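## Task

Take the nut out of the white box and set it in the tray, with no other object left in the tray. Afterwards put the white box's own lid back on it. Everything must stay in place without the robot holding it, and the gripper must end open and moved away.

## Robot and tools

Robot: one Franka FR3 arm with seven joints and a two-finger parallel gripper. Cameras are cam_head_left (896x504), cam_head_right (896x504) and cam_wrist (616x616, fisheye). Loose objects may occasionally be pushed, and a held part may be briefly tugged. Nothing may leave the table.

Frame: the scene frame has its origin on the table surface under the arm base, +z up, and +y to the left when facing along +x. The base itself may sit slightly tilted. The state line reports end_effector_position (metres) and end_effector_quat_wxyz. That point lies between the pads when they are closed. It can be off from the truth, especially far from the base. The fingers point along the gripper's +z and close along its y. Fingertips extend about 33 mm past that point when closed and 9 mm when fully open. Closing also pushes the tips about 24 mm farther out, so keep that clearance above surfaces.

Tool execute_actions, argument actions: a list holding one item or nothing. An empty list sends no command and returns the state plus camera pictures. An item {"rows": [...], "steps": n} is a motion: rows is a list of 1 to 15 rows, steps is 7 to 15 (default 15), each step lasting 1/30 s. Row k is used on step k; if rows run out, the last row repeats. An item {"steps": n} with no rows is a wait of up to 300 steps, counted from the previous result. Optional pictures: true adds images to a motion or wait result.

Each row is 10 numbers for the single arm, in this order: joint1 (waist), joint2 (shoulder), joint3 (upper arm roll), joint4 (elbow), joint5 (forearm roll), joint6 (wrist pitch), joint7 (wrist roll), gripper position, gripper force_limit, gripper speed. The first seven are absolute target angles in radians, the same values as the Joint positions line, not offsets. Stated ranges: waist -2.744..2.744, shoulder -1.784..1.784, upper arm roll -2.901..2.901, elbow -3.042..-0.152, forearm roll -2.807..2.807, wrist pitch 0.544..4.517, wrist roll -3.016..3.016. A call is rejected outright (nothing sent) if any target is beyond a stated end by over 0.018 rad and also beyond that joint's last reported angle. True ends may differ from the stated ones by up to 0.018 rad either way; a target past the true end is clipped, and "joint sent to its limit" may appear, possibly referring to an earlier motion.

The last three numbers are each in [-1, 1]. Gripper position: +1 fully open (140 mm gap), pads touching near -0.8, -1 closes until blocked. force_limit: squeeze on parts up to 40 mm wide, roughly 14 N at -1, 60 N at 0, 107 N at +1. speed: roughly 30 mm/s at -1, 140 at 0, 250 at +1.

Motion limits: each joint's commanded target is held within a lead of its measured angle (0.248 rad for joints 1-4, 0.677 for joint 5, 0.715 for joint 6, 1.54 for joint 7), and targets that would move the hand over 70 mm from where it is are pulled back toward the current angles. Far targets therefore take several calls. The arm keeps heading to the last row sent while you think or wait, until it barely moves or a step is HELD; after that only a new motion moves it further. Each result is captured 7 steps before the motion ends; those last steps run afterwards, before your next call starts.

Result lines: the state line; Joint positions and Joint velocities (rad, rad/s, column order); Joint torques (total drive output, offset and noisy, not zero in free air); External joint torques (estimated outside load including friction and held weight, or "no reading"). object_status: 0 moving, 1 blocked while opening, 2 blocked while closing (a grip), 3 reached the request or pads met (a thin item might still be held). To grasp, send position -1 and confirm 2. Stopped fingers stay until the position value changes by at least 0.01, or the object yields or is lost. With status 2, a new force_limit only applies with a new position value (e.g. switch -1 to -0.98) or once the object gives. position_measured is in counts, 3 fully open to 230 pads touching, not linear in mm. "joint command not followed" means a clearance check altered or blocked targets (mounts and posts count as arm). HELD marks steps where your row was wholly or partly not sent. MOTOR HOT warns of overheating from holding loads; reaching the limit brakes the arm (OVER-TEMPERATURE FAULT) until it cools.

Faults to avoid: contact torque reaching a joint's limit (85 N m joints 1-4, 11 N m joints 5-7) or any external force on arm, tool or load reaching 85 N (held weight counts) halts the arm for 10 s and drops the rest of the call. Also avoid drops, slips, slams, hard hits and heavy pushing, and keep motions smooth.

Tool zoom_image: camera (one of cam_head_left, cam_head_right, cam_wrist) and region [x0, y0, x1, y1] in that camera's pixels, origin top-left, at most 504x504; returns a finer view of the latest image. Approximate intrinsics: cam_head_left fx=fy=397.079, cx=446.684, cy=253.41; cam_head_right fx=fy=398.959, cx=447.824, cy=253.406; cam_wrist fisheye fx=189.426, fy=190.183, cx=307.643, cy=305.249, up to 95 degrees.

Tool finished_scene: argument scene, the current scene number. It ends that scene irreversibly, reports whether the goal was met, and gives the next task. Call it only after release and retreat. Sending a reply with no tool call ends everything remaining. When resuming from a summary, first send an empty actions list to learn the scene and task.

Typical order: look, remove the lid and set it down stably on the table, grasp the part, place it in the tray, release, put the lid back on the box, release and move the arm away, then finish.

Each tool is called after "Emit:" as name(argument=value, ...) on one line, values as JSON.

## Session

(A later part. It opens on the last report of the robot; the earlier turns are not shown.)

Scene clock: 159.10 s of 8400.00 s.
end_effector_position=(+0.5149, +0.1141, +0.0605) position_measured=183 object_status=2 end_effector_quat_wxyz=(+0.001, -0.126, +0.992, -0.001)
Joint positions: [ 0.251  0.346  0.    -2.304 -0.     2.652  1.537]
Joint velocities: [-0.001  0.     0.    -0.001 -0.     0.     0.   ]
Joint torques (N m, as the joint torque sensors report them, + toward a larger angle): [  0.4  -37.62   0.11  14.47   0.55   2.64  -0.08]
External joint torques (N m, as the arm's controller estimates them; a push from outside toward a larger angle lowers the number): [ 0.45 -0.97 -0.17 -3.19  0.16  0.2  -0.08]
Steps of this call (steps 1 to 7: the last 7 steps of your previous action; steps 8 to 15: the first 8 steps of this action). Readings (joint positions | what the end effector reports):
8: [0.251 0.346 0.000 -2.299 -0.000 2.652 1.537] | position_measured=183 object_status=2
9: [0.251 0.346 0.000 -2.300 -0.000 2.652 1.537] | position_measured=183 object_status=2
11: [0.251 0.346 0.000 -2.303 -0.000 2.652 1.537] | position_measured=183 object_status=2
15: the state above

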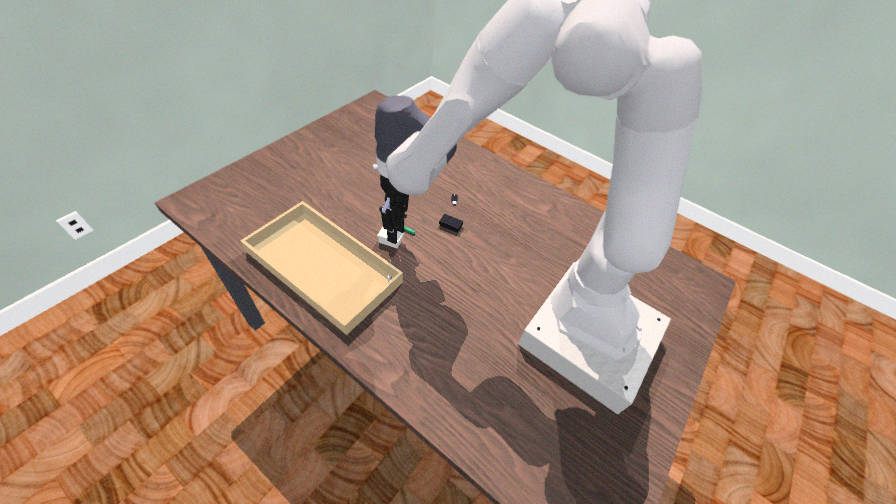

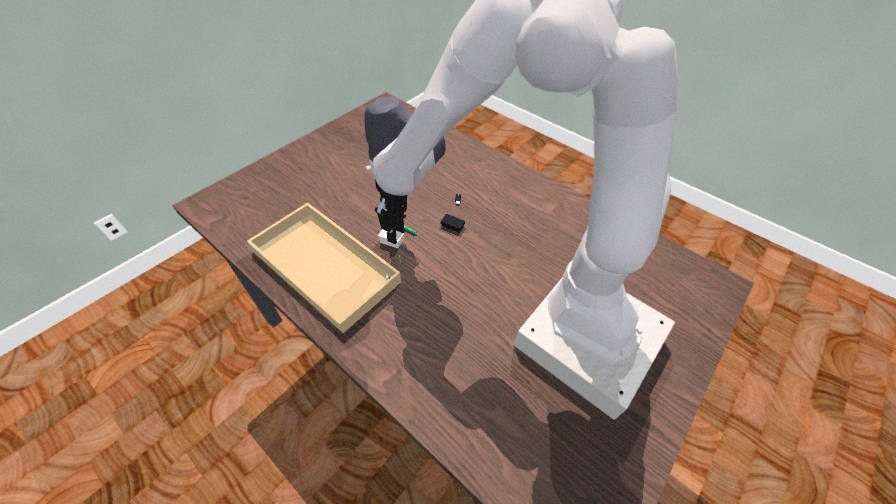

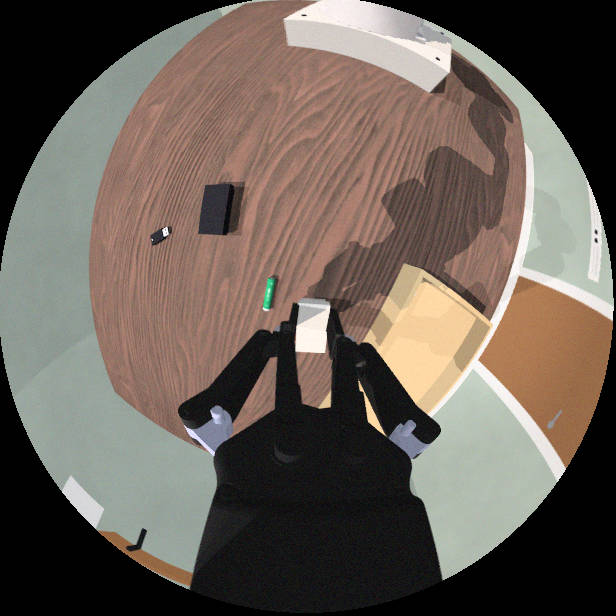

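Emit:
execute_actions(actions=[{"rows":[[0.25,0.34,0,-2.314,0,2.652,1.535,-1,0.4,0]],"steps":15}])

Emit:
execute_actions(actions=[{"rows":[[0.25,0.34,0,-2.314,0,2.652,1.535,-1,0.4,0]],"steps":12}], pictures=true)

Emit:
zoom_image(camera="cam_head_left", region=[370,210,430,260])

Emit:
zoom_image(camera="cam_wrist", region=[270,280,360,380])

Scene clock: 159.83 s of 8400.00 s.
end_effector_position=(+0.5115, +0.1134, +0.0599) position_measured=183 object_status=2 end_effector_quat_wxyz=(-0.000, -0.126, +0.992, -0.002)
Joint positions: [ 0.251  0.342  0.    -2.312 -0.     2.652  1.537]
Joint velocities: [-0.001 -0.001 -0.001 -0.004 -0.     0.001  0.001]
Joint torques (N m, as the joint torque sensors report them, + toward a larger angle): [  0.25 -37.82  -0.89  15.23   0.56   2.46  -0.14]
External joint torques (N m, as the arm's controller estimates them; a push from outside toward a larger angle lowers the number): [ 0.49 -1.39 -1.   -2.39  0.16  0.03 -0.14]
Steps of this call (steps 1 to 7: the last 7 steps of your previous action; steps 8 to 14: the robot went on to your last target; steps 15 to 22: the first 8 steps of this action). Readings (joint positions | what the end effector reports):
15: [0.251 0.345 0.000 -2.306 -0.000 2.652 1.537] | position_measured=183 object_status=2
16: [0.251 0.344 0.000 -2.308 -0.000 2.652 1.537] | position_measured=183 object_status=2
18: [0.251 0.343 0.000 -2.310 -0.000 2.652 1.537] | position_measured=183 object_status=2
22: the state above

Scene clock: 160.23 s of 8400.00 s.
end_effector_position=(+0.5115, +0.1134, +0.0600) position_measured=183 object_status=2 end_effector_quat_wxyz=(-0.000, -0.126, +0.992, -0.002)
Joint positions: [ 0.251  0.342  0.    -2.312 -0.     2.652  1.537]
Joint velocities: [-0.002  0.    -0.    -0.    -0.001  0.001 -0.001]
Joint torques (N m, as the joint torque sensors report them, + toward a larger angle): [  0.53 -37.42  -0.94  15.66   0.54   2.52  -0.19]
External joint torques (N m, as the arm's controller estimates them; a push from outside toward a larger angle lowers the number): [ 0.76 -1.03 -1.05 -1.9   0.15  0.1  -0.19]
Steps of this call (steps 1 to 7: the last 7 steps of your previous action; steps 8 to 12: the first 5 steps of this action). Readings (joint positions | what the end effector reports):
8: [0.251 0.342 0.000 -2.312 -0.000 2.652 1.537] | position_measured=183 object_status=2
9: [0.251 0.342 0.000 -2.312 -0.000 2.652 1.537] | position_measured=183 object_status=2
11: [0.251 0.342 0.000 -2.312 -0.000 2.652 1.537] | position_measured=183 object_status=2
12: the state above

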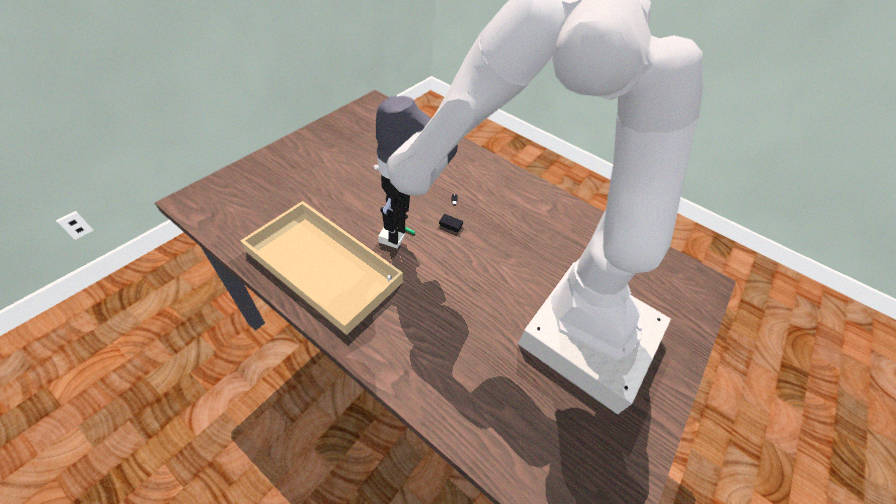

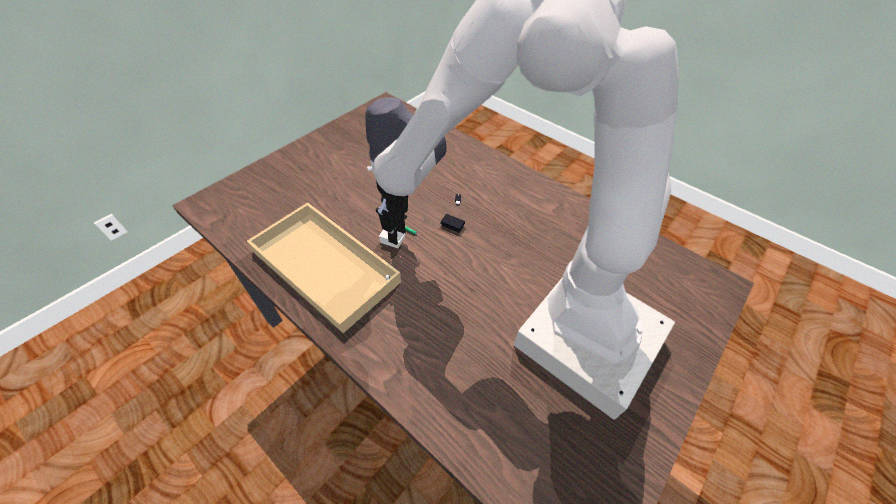

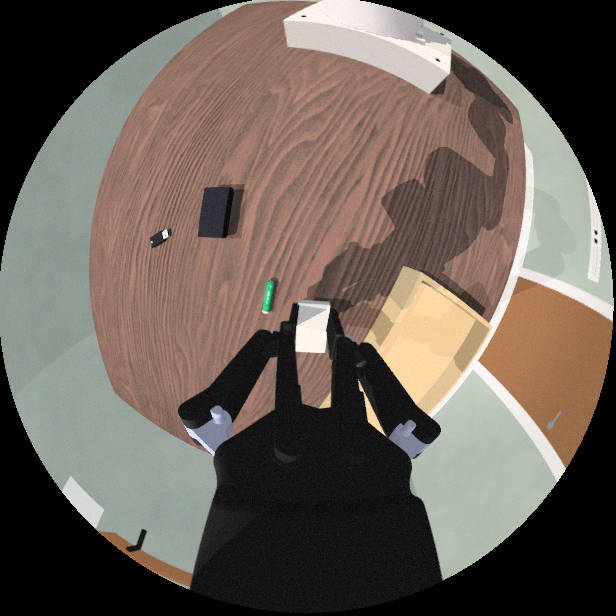

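Region (370, 210, 430, 260) of cam_head_left's 896x504 image, scaled by 8.400, with more detail than that image has.

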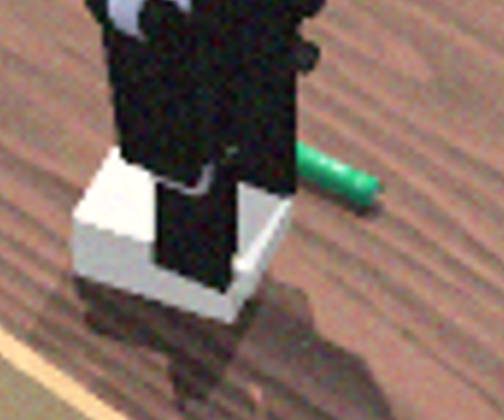

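Region (270, 280, 360, 380) of cam_wrist's 616x616 image, scaled by 5.040, with more detail than that image has; it fills the left 454 columns of this view, and the rest is white.

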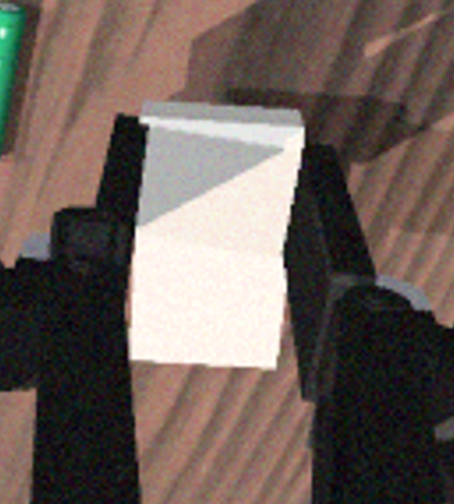

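Emit:
execute_actions(actions=[{"rows":[[0.25,0.343,0,-2.31,0,2.652,1.535,-1,0.4,0],[0.25,0.345,0,-2.309,0,2.652,1.535,-1,0.4,0],[0.25,0.347,0,-2.308,0,2.652,1.535,-1,0.4,0],[0.25,0.349,0,-2.307,0,2.652,1.535,-1,0.4,0],[0.25,0.351,0,-2.306,0,2.652,1.535,-1,0.4,0],[0.25,0.353,0,-2.304,0,2.652,1.535,-1,0.4,0]],"steps":15}])

Emit:
execute_actions(actions=[{"rows":[[0.25,0.355,0,-2.303,0,2.652,1.535,-1,0.4,0],[0.25,0.357,0,-2.301,0,2.652,1.535,-1,0.4,0],[0.25,0.359,0,-2.30,0,2.652,1.535,-1,0.4,0],[0.25,0.361,0,-2.298,0,2.652,1.535,-1,0.4,0]],"steps":15}], pictures=true)

Emit:
zoom_image(camera="cam_head_left", region=[370,210,430,260])

Emit:
zoom_image(camera="cam_wrist", region=[270,280,360,380])

Scene clock: 161.13 s of 8400.00 s.
end_effector_position=(+0.5115, +0.1134, +0.0573) position_measured=183 object_status=2 end_effector_quat_wxyz=(-0.002, -0.126, +0.992, -0.002)
Joint positions: [ 0.251  0.35   0.    -2.307 -0.     2.652  1.537]
Joint velocities: [ 0.     0.025  0.     0.015 -0.001 -0.001 -0.001]
Joint torques (N m, as the joint torque sensors report them, + toward a larger angle): [ -0.23 -35.46  -0.44  18.57   0.65   2.54  -0.21]
External joint torques (N m, as the arm's controller estimates them; a push from outside toward a larger angle lowers the number): [-0.14  1.94 -0.68  0.75  0.26  0.06 -0.21]
Steps of this call (steps 1 to 7: the last 7 steps of your previous action; steps 8 to 15: the robot went on to your last target; steps 16 to 19: nothing new was sent; steps 20 to 27: the first 8 steps of this action). Readings (joint positions | what the end effector reports):
20: [0.251 0.342 0.000 -2.312 -0.000 2.652 1.537] | position_measured=183 object_status=2
21: [0.251 0.342 0.000 -2.312 -0.000 2.652 1.537] | position_measured=183 object_status=2
23: [0.251 0.344 0.000 -2.310 -0.000 2.652 1.537] | position_measured=183 object_status=2
27: the state above

Scene clock: 161.63 s of 8400.00 s.
end_effector_position=(+0.5143, +0.1140, +0.0567) position_measured=183 object_status=2 end_effector_quat_wxyz=(-0.001, -0.126, +0.992, -0.002)
Joint positions: [ 0.251  0.356  0.    -2.299 -0.     2.652  1.537]
Joint velocities: [-0.     0.003  0.     0.01  -0.001  0.001 -0.001]
Joint torques (N m, as the joint torque sensors report them, + toward a larger angle): [ -0.08 -33.37  -0.19  15.83   0.46   2.62  -0.25]
External joint torques (N m, as the arm's controller estimates them; a push from outside toward a larger angle lowers the number): [-0.05  3.3  -0.51 -1.49  0.08  0.24 -0.25]
Steps of this call (steps 1 to 7: the last 7 steps of your previous action; steps 8 to 15: the first 8 steps of this action). Readings (joint positions | what the end effector reports):
8: [0.251 0.351 0.000 -2.306 -0.000 2.652 1.537] | position_measured=183 object_status=2
9: [0.251 0.352 0.000 -2.305 -0.000 2.652 1.537] | position_measured=183 object_status=2
11: [0.251 0.354 0.000 -2.302 -0.000 2.652 1.537] | position_measured=183 object_status=2
15: the state above

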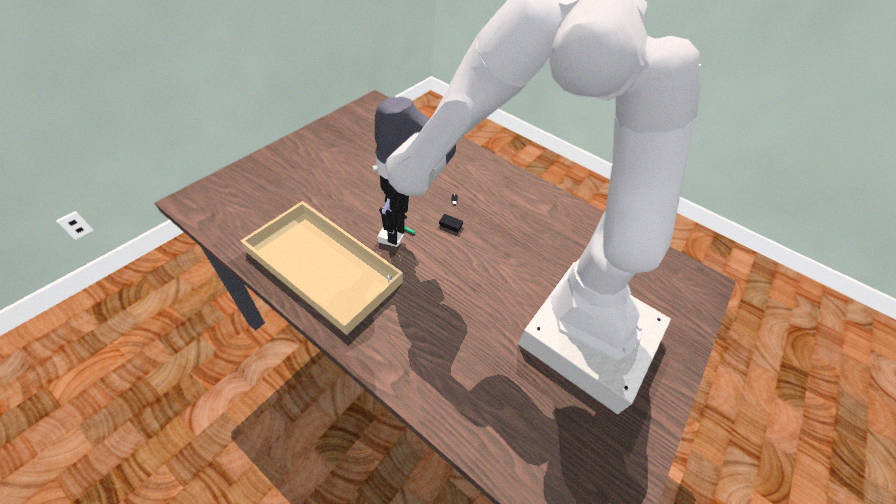

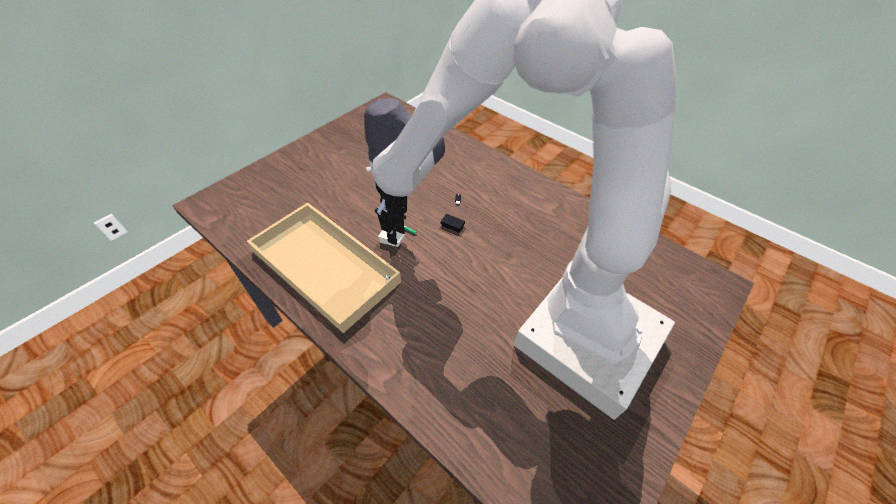

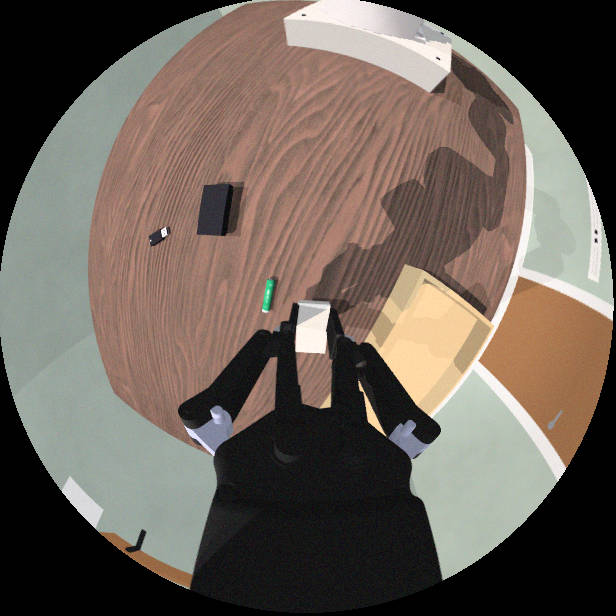

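Region (370, 210, 430, 260) of cam_head_left's 896x504 image, scaled by 8.400, with more detail than that image has.

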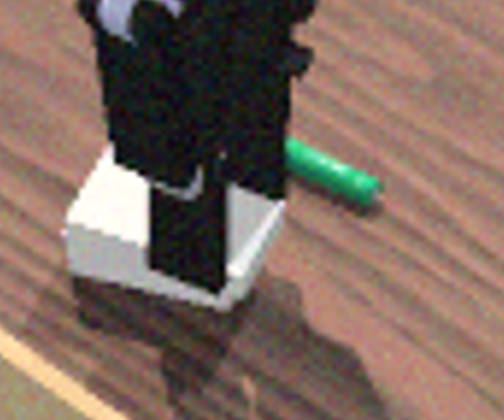

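Region (270, 280, 360, 380) of cam_wrist's 616x616 image, scaled by 5.040, with more detail than that image has; it fills the left 454 columns of this view, and the rest is white.

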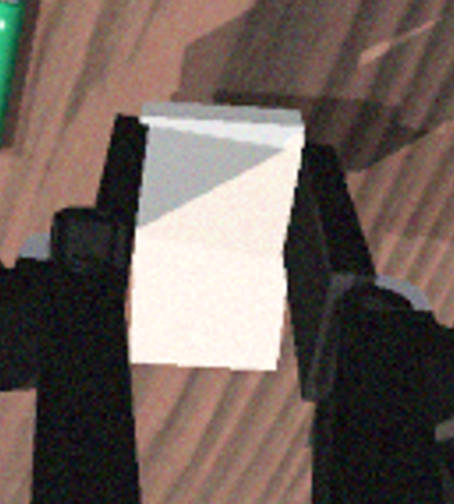

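Emit:
execute_actions(actions=[{"rows":[[0.25,0.359,0,-2.304,0,2.652,1.60,-1,0.4,0]],"steps":15}])

Emit:
execute_actions(actions=[{"rows":[[0.25,0.359,0,-2.304,0,2.652,1.47,-1,0.4,0]],"steps":15}])

Emit:
execute_actions(actions=[{"rows":[[0.25,0.359,0,-2.304,0,2.652,1.47,-1,0.4,0]],"steps":15}], pictures=true)

Emit:
zoom_image(camera="cam_head_left", region=[370,210,430,260])

Emit:
zoom_image(camera="cam_wrist", region=[270,280,360,380])

Scene clock: 162.50 s of 8400.00 s.
end_effector_position=(+0.5139, +0.1139, +0.0563) position_measured=183 object_status=2 end_effector_quat_wxyz=(-0.001, -0.109, +0.994, -0.002)
Joint positions: [ 0.251  0.357  0.    -2.3   -0.     2.652  1.571]
Joint velocities: [ 0.     0.001 -0.001  0.     0.     0.001  0.082]
Joint torques (N m, as the joint torque sensors report them, + toward a larger angle): [  0.66 -35.5   -0.82  13.65   0.62   2.62   0.12]
External joint torques (N m, as the arm's controller estimates them; a push from outside toward a larger angle lowers the number): [ 0.9   1.21 -0.94 -3.81  0.22  0.21  0.12]
Steps of this call (steps 1 to 7: the last 7 steps of your previous action; steps 8 to 15: the robot went on to your last target; steps 16 to 18: nothing new was sent; steps 19 to 26: the first 8 steps of this action). Readings (joint positions | what the end effector reports):
19: [0.251 0.357 0.000 -2.299 -0.000 2.652 1.542] | position_measured=183 object_status=2
20: [0.251 0.357 0.000 -2.299 -0.000 2.652 1.547] | position_measured=183 object_status=2
22: [0.251 0.357 0.000 -2.300 -0.000 2.652 1.557] | position_measured=183 object_status=2
26: the state above

Scene clock: 163.00 s of 8400.00 s.
end_effector_position=(+0.5142, +0.1138, +0.0564) position_measured=183 object_status=2 end_effector_quat_wxyz=(-0.001, -0.134, +0.991, -0.002)
Joint positions: [ 0.251  0.357  0.    -2.3   -0.     2.653  1.521]
Joint velocities: [ 0.001 -0.002  0.     0.     0.     0.002 -0.155]
Joint torques (N m, as the joint torque sensors report them, + toward a larger angle): [  0.45 -34.65  -0.13  13.8    0.64   2.09  -0.27]
External joint torques (N m, as the arm's controller estimates them; a push from outside toward a larger angle lowers the number): [ 0.46  2.29 -0.46 -3.8   0.26 -0.34 -0.27]
Steps of this call (steps 1 to 7: the last 7 steps of your previous action; steps 8 to 15: the first 8 steps of this action). Readings (joint positions | what the end effector reports):
8: [0.251 0.357 0.000 -2.300 -0.000 2.652 1.575] | position_measured=183 object_status=2
9: [0.251 0.357 0.000 -2.300 -0.000 2.652 1.565] | position_measured=183 object_status=2
11: [0.251 0.357 0.000 -2.300 -0.000 2.653 1.547] | position_measured=183 object_status=2
15: the state above

Scene clock: 163.50 s of 8400.00 s.
end_effector_position=(+0.5144, +0.1138, +0.0564) position_measured=183 object_status=2 end_effector_quat_wxyz=(-0.001, -0.152, +0.988, -0.002)
Joint positions: [ 0.251  0.357  0.    -2.3   -0.     2.654  1.483]
Joint velocities: [ 0.001  0.001  0.001 -0.    -0.001 -0.001 -0.031]
Joint torques (N m, as the joint torque sensors report them, + toward a larger angle): [  0.11 -34.84  -0.1   13.45   0.53   2.24  -0.23]
External joint torques (N m, as the arm's controller estimates them; a push from outside toward a larger angle lowers the number): [ 0.15  1.69 -0.4  -3.87  0.15 -0.15 -0.23]
Steps of this call (steps 1 to 7: the last 7 steps of your previous action; steps 8 to 15: the first 8 steps of this action). Readings (joint positions | what the end effector reports):
8: [0.251 0.357 0.000 -2.300 -0.000 2.654 1.494] | position_measured=183 object_status=2
9: [0.251 0.357 0.000 -2.300 -0.000 2.654 1.492] | position_measured=183 object_status=2
11: [0.251 0.357 0.000 -2.300 -0.000 2.654 1.488] | position_measured=183 object_status=2
15: the state above

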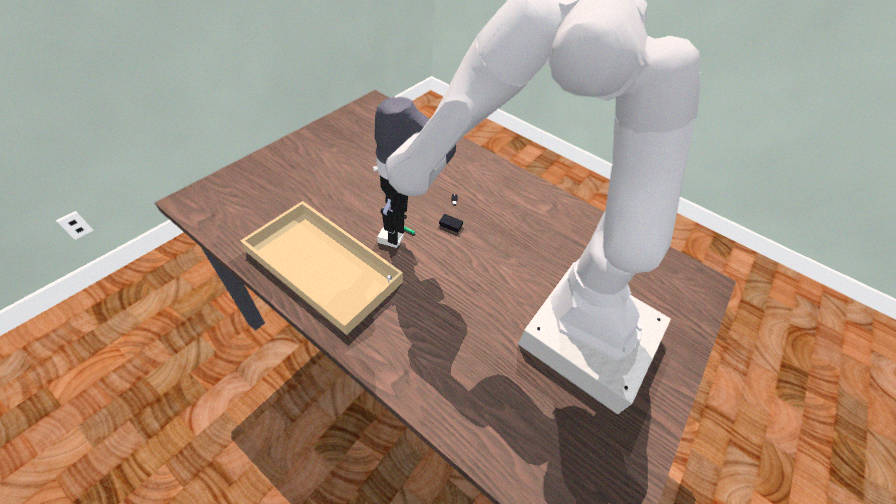

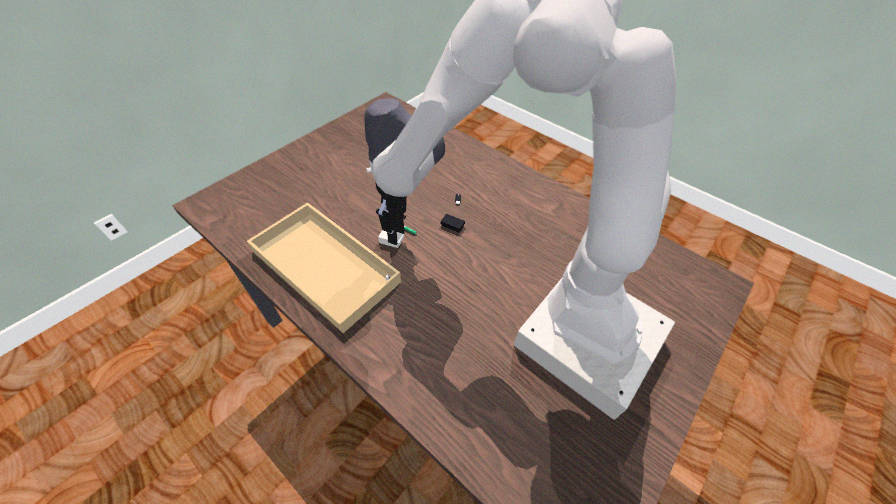

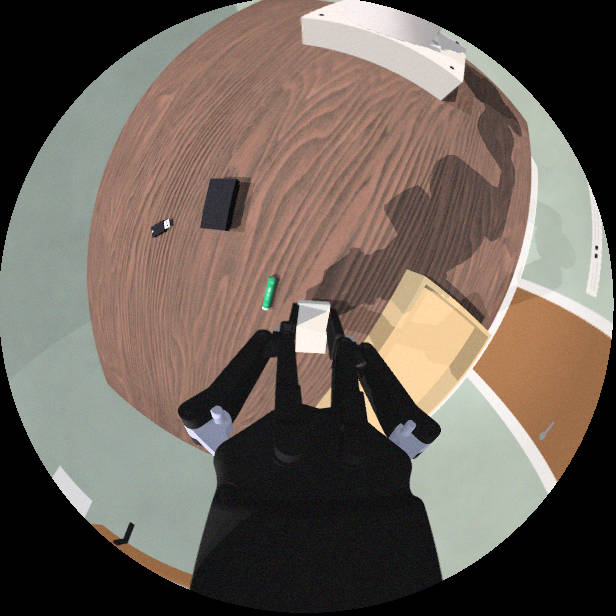

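Region (370, 210, 430, 260) of cam_head_left's 896x504 image, scaled by 8.400, with more detail than that image has.

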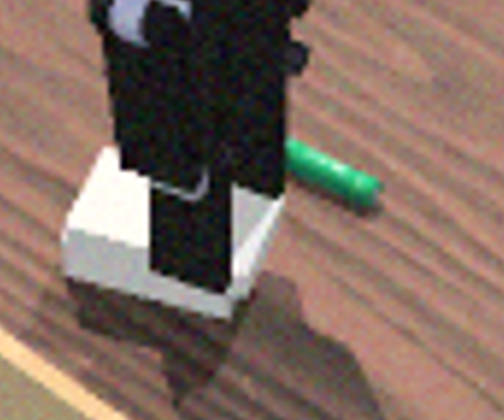

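Region (270, 280, 360, 380) of cam_wrist's 616x616 image, scaled by 5.040, with more detail than that image has; it fills the left 454 columns of this view, and the rest is white.

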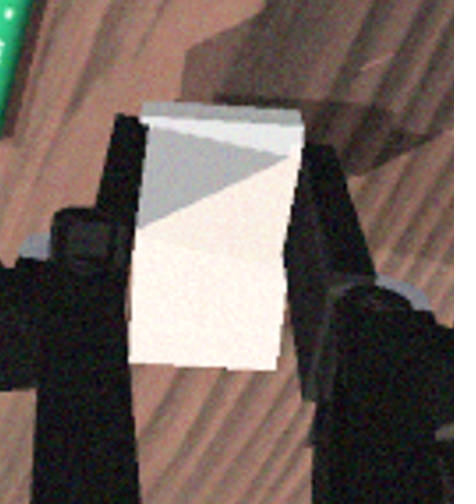

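Emit:
execute_actions(actions=[{"rows":[[0.25,0.359,0,-2.304,0,2.652,1.54,-1,0.4,0]],"steps":15}])

Emit:
execute_actions(actions=[{"rows":[[0.25,0.363,0,-2.303,0,2.652,1.54,-1,0.4,0],[0.25,0.366,0,-2.302,0,2.652,1.54,-1,0.4,0],[0.25,0.369,0,-2.30,0,2.652,1.54,-1,0.4,0]],"steps":15}])

Emit:
execute_actions(actions=[{"rows":[[0.25,0.372,0,-2.299,0,2.652,1.54,-1,0.4,0],[0.25,0.375,0,-2.298,0,2.652,1.54,-1,0.4,0]],"steps":15}], pictures=true)

Emit:
zoom_image(camera="cam_head_left", region=[370,210,430,260])

Scene clock: 164.23 s of 8400.00 s.
end_effector_position=(+0.5144, +0.1138, +0.0564) position_measured=183 object_status=2 end_effector_quat_wxyz=(-0.001, -0.139, +0.990, -0.002)
Joint positions: [ 0.251  0.357  0.    -2.3   -0.     2.654  1.51 ]
Joint velocities: [ 0.    -0.001 -0.    -0.    -0.    -0.001  0.084]
Joint torques (N m, as the joint torque sensors report them, + toward a larger angle): [  0.07 -34.75  -0.44  14.36   0.5    2.24   0.04]
External joint torques (N m, as the arm's controller estimates them; a push from outside toward a larger angle lowers the number): [ 0.32  2.04 -0.54 -3.11  0.11 -0.17  0.04]
Steps of this call (steps 1 to 7: the last 7 steps of your previous action; steps 8 to 14: the robot went on to your last target; steps 15 to 22: the first 8 steps of this action). Readings (joint positions | what the end effector reports):
15: [0.251 0.357 0.000 -2.300 -0.000 2.654 1.481] | position_measured=183 object_status=2
16: [0.251 0.357 0.000 -2.300 -0.000 2.654 1.487] | position_measured=183 object_status=2
18: [0.251 0.357 0.000 -2.300 -0.000 2.654 1.496] | position_measured=183 object_status=2
22: the state above

Scene clock: 164.73 s of 8400.00 s.
end_effector_position=(+0.5144, +0.1141, +0.0551) position_measured=183 object_status=2 end_effector_quat_wxyz=(-0.001, -0.129, +0.992, -0.002)
Joint positions: [ 0.251  0.36   0.    -2.298 -0.     2.655  1.531]
Joint velocities: [-0.001  0.     0.001  0.002  0.001 -0.     0.014]
Joint torques (N m, as the joint torque sensors report them, + toward a larger angle): [ -0.02 -31.03   0.23  15.26   0.63   1.98   0.16]
External joint torques (N m, as the arm's controller estimates them; a push from outside toward a larger angle lowers the number): [ 0.22  5.79  0.1  -2.14  0.24 -0.42  0.16]
Steps of this call (steps 1 to 7: the last 7 steps of your previous action; steps 8 to 15: the first 8 steps of this action). Readings (joint positions | what the end effector reports):
8: [0.251 0.357 0.000 -2.300 -0.000 2.654 1.525] | position_measured=183 object_status=2
9: [0.251 0.357 0.000 -2.300 -0.000 2.654 1.526] | position_measured=183 object_status=2
11: [0.251 0.359 0.000 -2.299 -0.000 2.655 1.528] | position_measured=183 object_status=2
15: the state above

Scene clock: 165.23 s of 8400.00 s.
end_effector_position=(+0.5156, +0.1146, +0.0544) position_measured=183 object_status=2 end_effector_quat_wxyz=(-0.001, -0.128, +0.992, -0.002)
Joint positions: [ 0.251  0.364  0.001 -2.295 -0.     2.656  1.534]
Joint velocities: [-0.     0.002  0.     0.002  0.001  0.004  0.002]
Joint torques (N m, as the joint torque sensors report them, + toward a larger angle): [ -0.77 -29.87  -0.11  14.35   0.56   1.99   0.13]
External joint torques (N m, as the arm's controller estimates them; a push from outside toward a larger angle lowers the number): [-0.6   6.92 -0.31 -2.95  0.18 -0.39  0.13]
Steps of this call (steps 1 to 7: the last 7 steps of your previous action; steps 8 to 15: the first 8 steps of this action). Readings (joint positions | what the end effector reports):
8: [0.251 0.361 0.001 -2.298 -0.000 2.655 1.533] | position_measured=183 object_status=2
9: [0.251 0.362 0.001 -2.297 -0.000 2.655 1.533] | position_measured=183 object_status=2
11: [0.251 0.364 0.001 -2.296 -0.000 2.655 1.533] | position_measured=183 object_status=2
15: the state above

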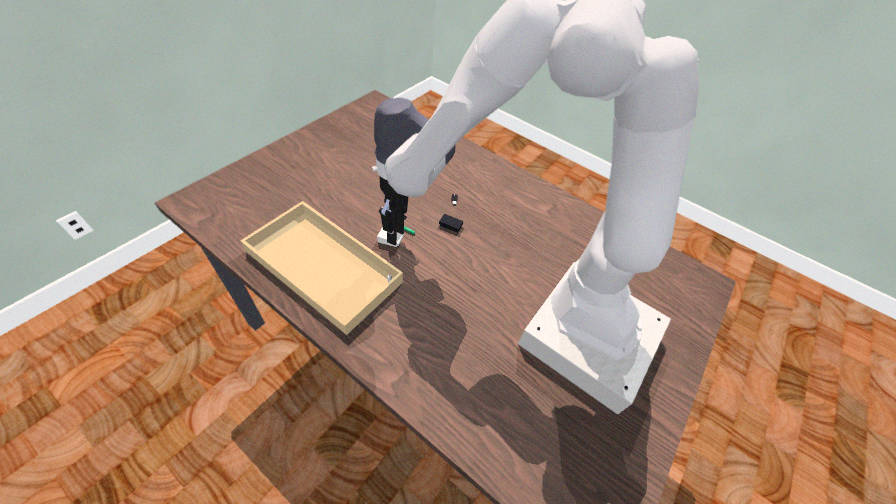

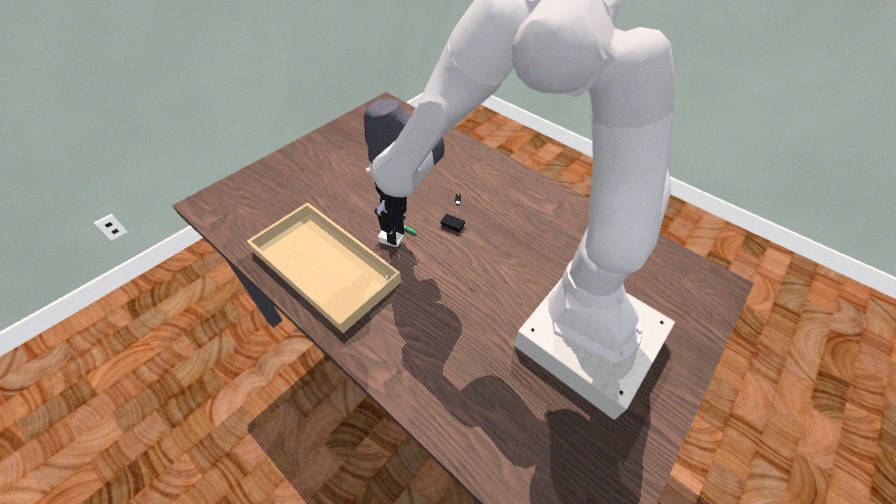

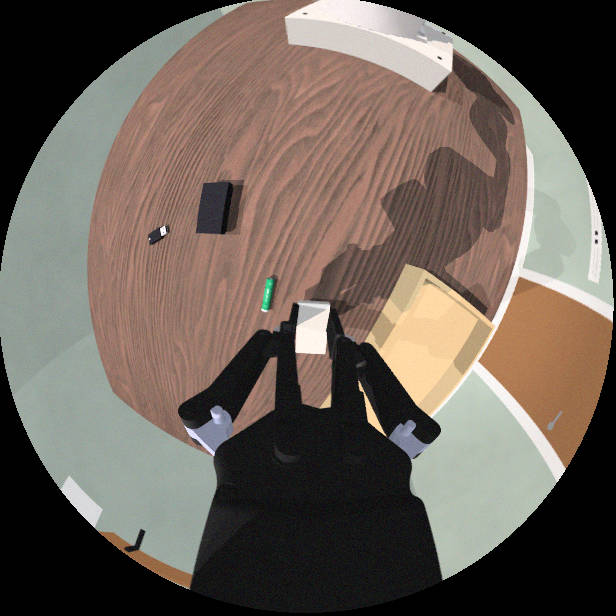

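Region (370, 210, 430, 260) of cam_head_left's 896x504 image, scaled by 8.400, with more detail than that image has.

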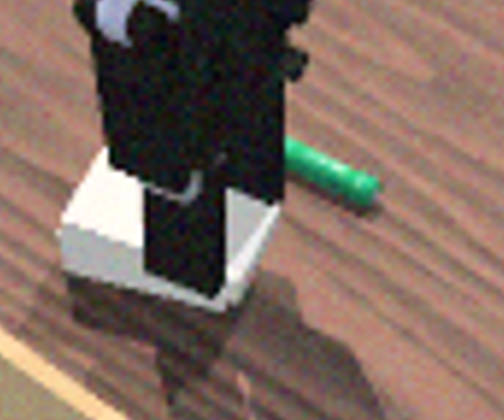

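Emit:
execute_actions(actions=[{"rows":[[0.25,0.362,0,-2.30,0,2.652,1.54,-0.3,0,-0.5]],"steps":15}])

Emit:
execute_actions(actions=[{"rows":[[0.25,0.25,0,-2.33,0,2.60,1.54,-0.3,0,0]],"steps":15}])

Emit:
execute_actions(actions=[{"rows":[[0.25,0.0,0,-2.6,0,2.6,1.54,-0.3,0,0]],"steps":15}])

Emit:
execute_actions(actions=[{"rows":[[0.25,0.0,0,-2.6,0,2.6,1.54,-0.3,0,0]],"steps":15}], pictures=true)

Emit:
zoom_image(camera="cam_head_left", region=[370,205,480,260])

Emit:
zoom_image(camera="cam_wrist", region=[260,310,360,410])

Scene clock: 166.20 s of 8400.00 s.
end_effector_position=(+0.5144, +0.1144, +0.0548) position_measured=167 object_status=0 end_effector_quat_wxyz=(-0.001, -0.127, +0.992, -0.002)
Joint positions: [ 0.251  0.361  0.001 -2.298 -0.     2.655  1.536]
Joint velocities: [-0.    -0.     0.001 -0.003  0.002 -0.006  0.004]
Joint torques (N m, as the joint torque sensors report them, + toward a larger angle): [  0.   -35.68  -0.72  15.38   0.52   2.23   0.31]
External joint torques (N m, as the arm's controller estimates them; a push from outside toward a larger angle lowers the number): [ 0.15  1.35 -0.93 -2.24  0.13 -0.21  0.31]
Steps of this call (steps 1 to 7: the last 7 steps of your previous action; steps 8 to 15: the robot went on to your last target; steps 16 to 21: nothing new was sent; steps 22 to 29: the first 8 steps of this action). Readings (joint positions | what the end effector reports):
22: [0.251 0.363 0.001 -2.295 -0.000 2.657 1.534] | position_measured=183 object_status=0
23: [0.251 0.362 0.001 -2.295 -0.000 2.657 1.535] | position_measured=183 object_status=0
25: [0.251 0.361 0.001 -2.296 -0.000 2.657 1.535] | position_measured=170 object_status=0
29: the state above

Scene clock: 166.70 s of 8400.00 s.
end_effector_position=(+0.5224, +0.1162, +0.1009) position_measured=167 object_status=3 end_effector_quat_wxyz=(+0.021, -0.126, +0.992, +0.000)
Joint positions: [ 0.251  0.25   0.001 -2.324 -0.     2.615  1.536]
Joint velocities: [-0.001 -0.03  -0.001 -0.017  0.    -0.062  0.   ]
Joint torques (N m, as the joint torque sensors report them, + toward a larger angle): [  0.25 -33.42  -0.6   15.67   0.59   2.04   0.11]
External joint torques (N m, as the arm's controller estimates them; a push from outside toward a larger angle lowers the number): [ 0.42 -1.47 -0.68 -1.47  0.16 -0.17  0.11]
Steps of this call (steps 1 to 7: the last 7 steps of your previous action; steps 8 to 15: the first 8 steps of this action). Readings (joint positions | what the end effector reports):
8: [0.251 0.347 0.001 -2.308 -0.000 2.646 1.536] | position_measured=167 object_status=3
9: [0.251 0.320 0.001 -2.320 -0.000 2.636 1.536] | position_measured=167 object_status=3
11: [0.251 0.277 0.001 -2.324 -0.000 2.625 1.536] | position_measured=167 object_status=3
15: the state above

Scene clock: 167.20 s of 8400.00 s.
end_effector_position=(+0.4357, +0.0967, +0.1217) position_measured=167 object_status=3 end_effector_quat_wxyz=(+0.005, -0.126, +0.992, -0.001)
Joint positions: [ 0.251  0.009  0.    -2.585  0.     2.602  1.537]
Joint velocities: [ 0.    -0.12   0.001 -0.166  0.    -0.003  0.001]
Joint torques (N m, as the joint torque sensors report them, + toward a larger angle): [  0.63 -24.73   0.31  15.74   0.51   2.2    0.07]
External joint torques (N m, as the arm's controller estimates them; a push from outside toward a larger angle lowers the number): [ 0.68 -0.12  0.36 -3.32  0.04 -0.31  0.07]
Steps of this call (steps 1 to 7: the last 7 steps of your previous action; steps 8 to 15: the first 8 steps of this action). Readings (joint positions | what the end effector reports):
8: [0.251 0.217 0.000 -2.372 0.000 2.610 1.537] | position_measured=167 object_status=3
9: [0.251 0.156 0.000 -2.440 0.000 2.607 1.537] | position_measured=167 object_status=3
11: [0.251 0.065 0.000 -2.530 0.000 2.603 1.537] | position_measured=167 object_status=3
15: the state above

Scene clock: 167.70 s of 8400.00 s.
end_effector_position=(+0.4301, +0.0954, +0.1202) position_measured=167 object_status=3 end_effector_quat_wxyz=(+0.002, -0.126, +0.992, -0.001)
Joint positions: [ 0.251  0.002  0.    -2.598  0.     2.602  1.537]
Joint velocities: [-0.     0.     0.001  0.     0.    -0.    -0.001]
Joint torques (N m, as the joint torque sensors report them, + toward a larger angle): [  0.08 -26.72  -0.9   16.07   0.51   2.21   0.13]
External joint torques (N m, as the arm's controller estimates them; a push from outside toward a larger angle lowers the number): [ 0.1  -0.5  -0.88 -2.37  0.08 -0.22  0.13]
Steps of this call (steps 1 to 7: the last 7 steps of your previous action; steps 8 to 15: the first 8 steps of this action). Readings (joint positions | what the end effector reports):
8: [0.251 0.002 0.000 -2.598 0.000 2.602 1.537] | position_measured=167 object_status=3
9: [0.251 0.002 0.000 -2.598 0.000 2.602 1.537] | position_measured=167 object_status=3
11: [0.251 0.002 0.000 -2.598 0.000 2.602 1.537] | position_measured=167 object_status=3
15: the state above

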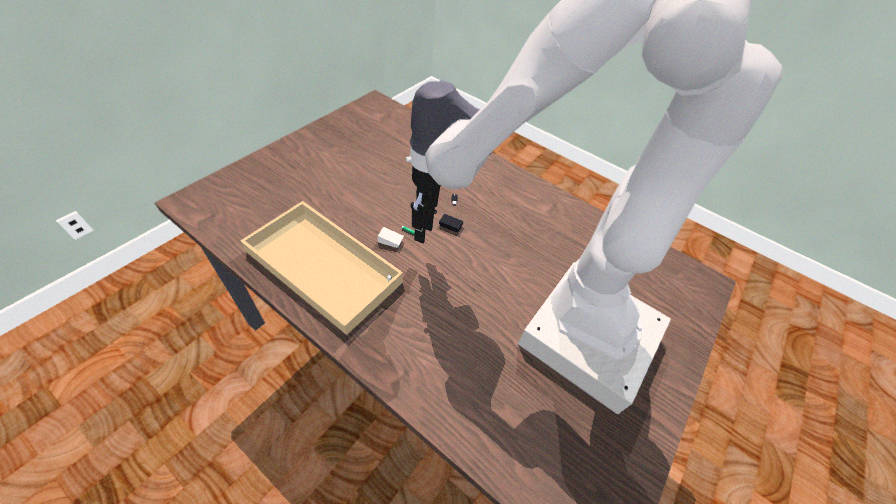

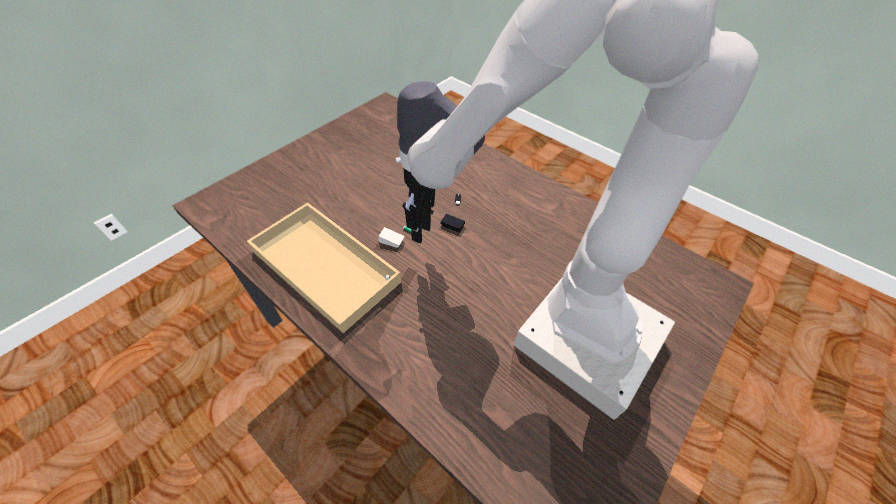

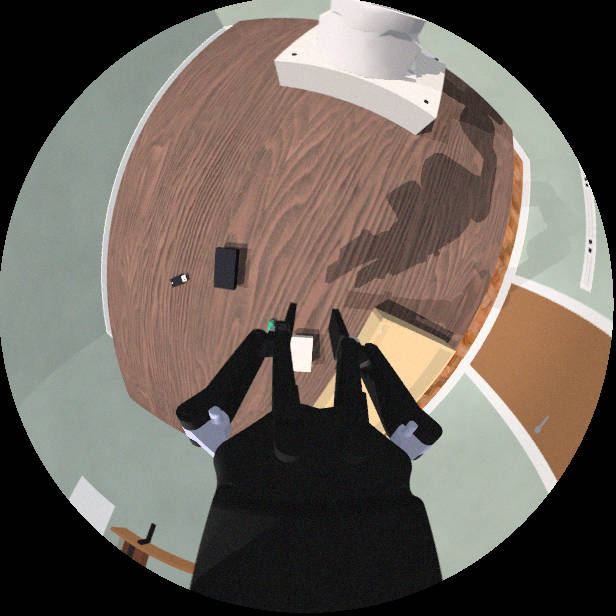

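Region (370, 205, 480, 260) of cam_head_left's 896x504 image, scaled by 4.582, with more detail than that image has.

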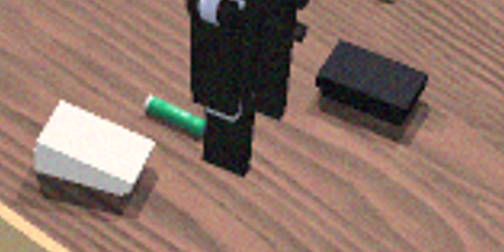

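Region (260, 310, 360, 410) of cam_wrist's 616x616 image, scaled by 5.040, with more detail than that image has.

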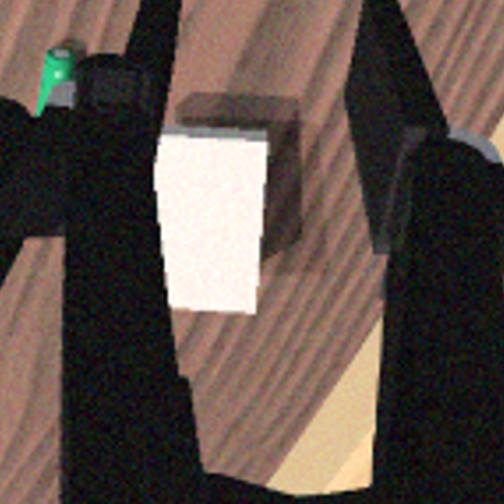

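Emit:
zoom_image(camera="cam_head_left", region=[372,220,412,256])

Emit:
zoom_image(camera="cam_head_left", region=[432,206,472,242])

Region (372, 220, 412, 256) of cam_head_left's 896x504 image, scaled by 12.600, with more detail than that image has; it fills the top 454 rows of this view, and the rest is white.

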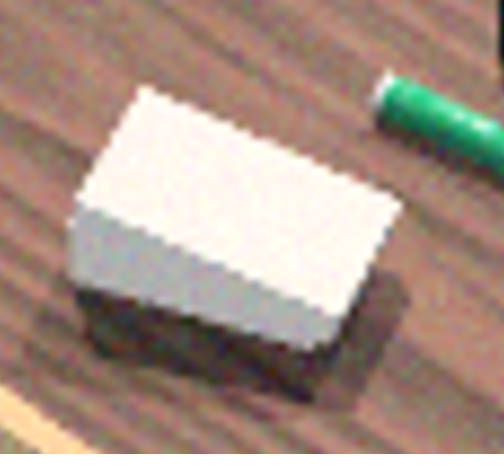

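Region (432, 206, 472, 242) of cam_head_left's 896x504 image, scaled by 12.600, with more detail than that image has; it fills the top 454 rows of this view, and the rest is white.

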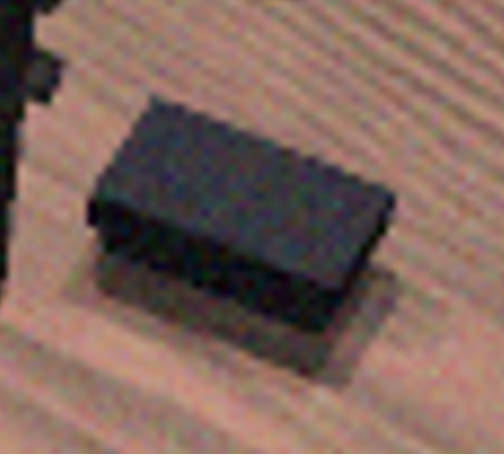

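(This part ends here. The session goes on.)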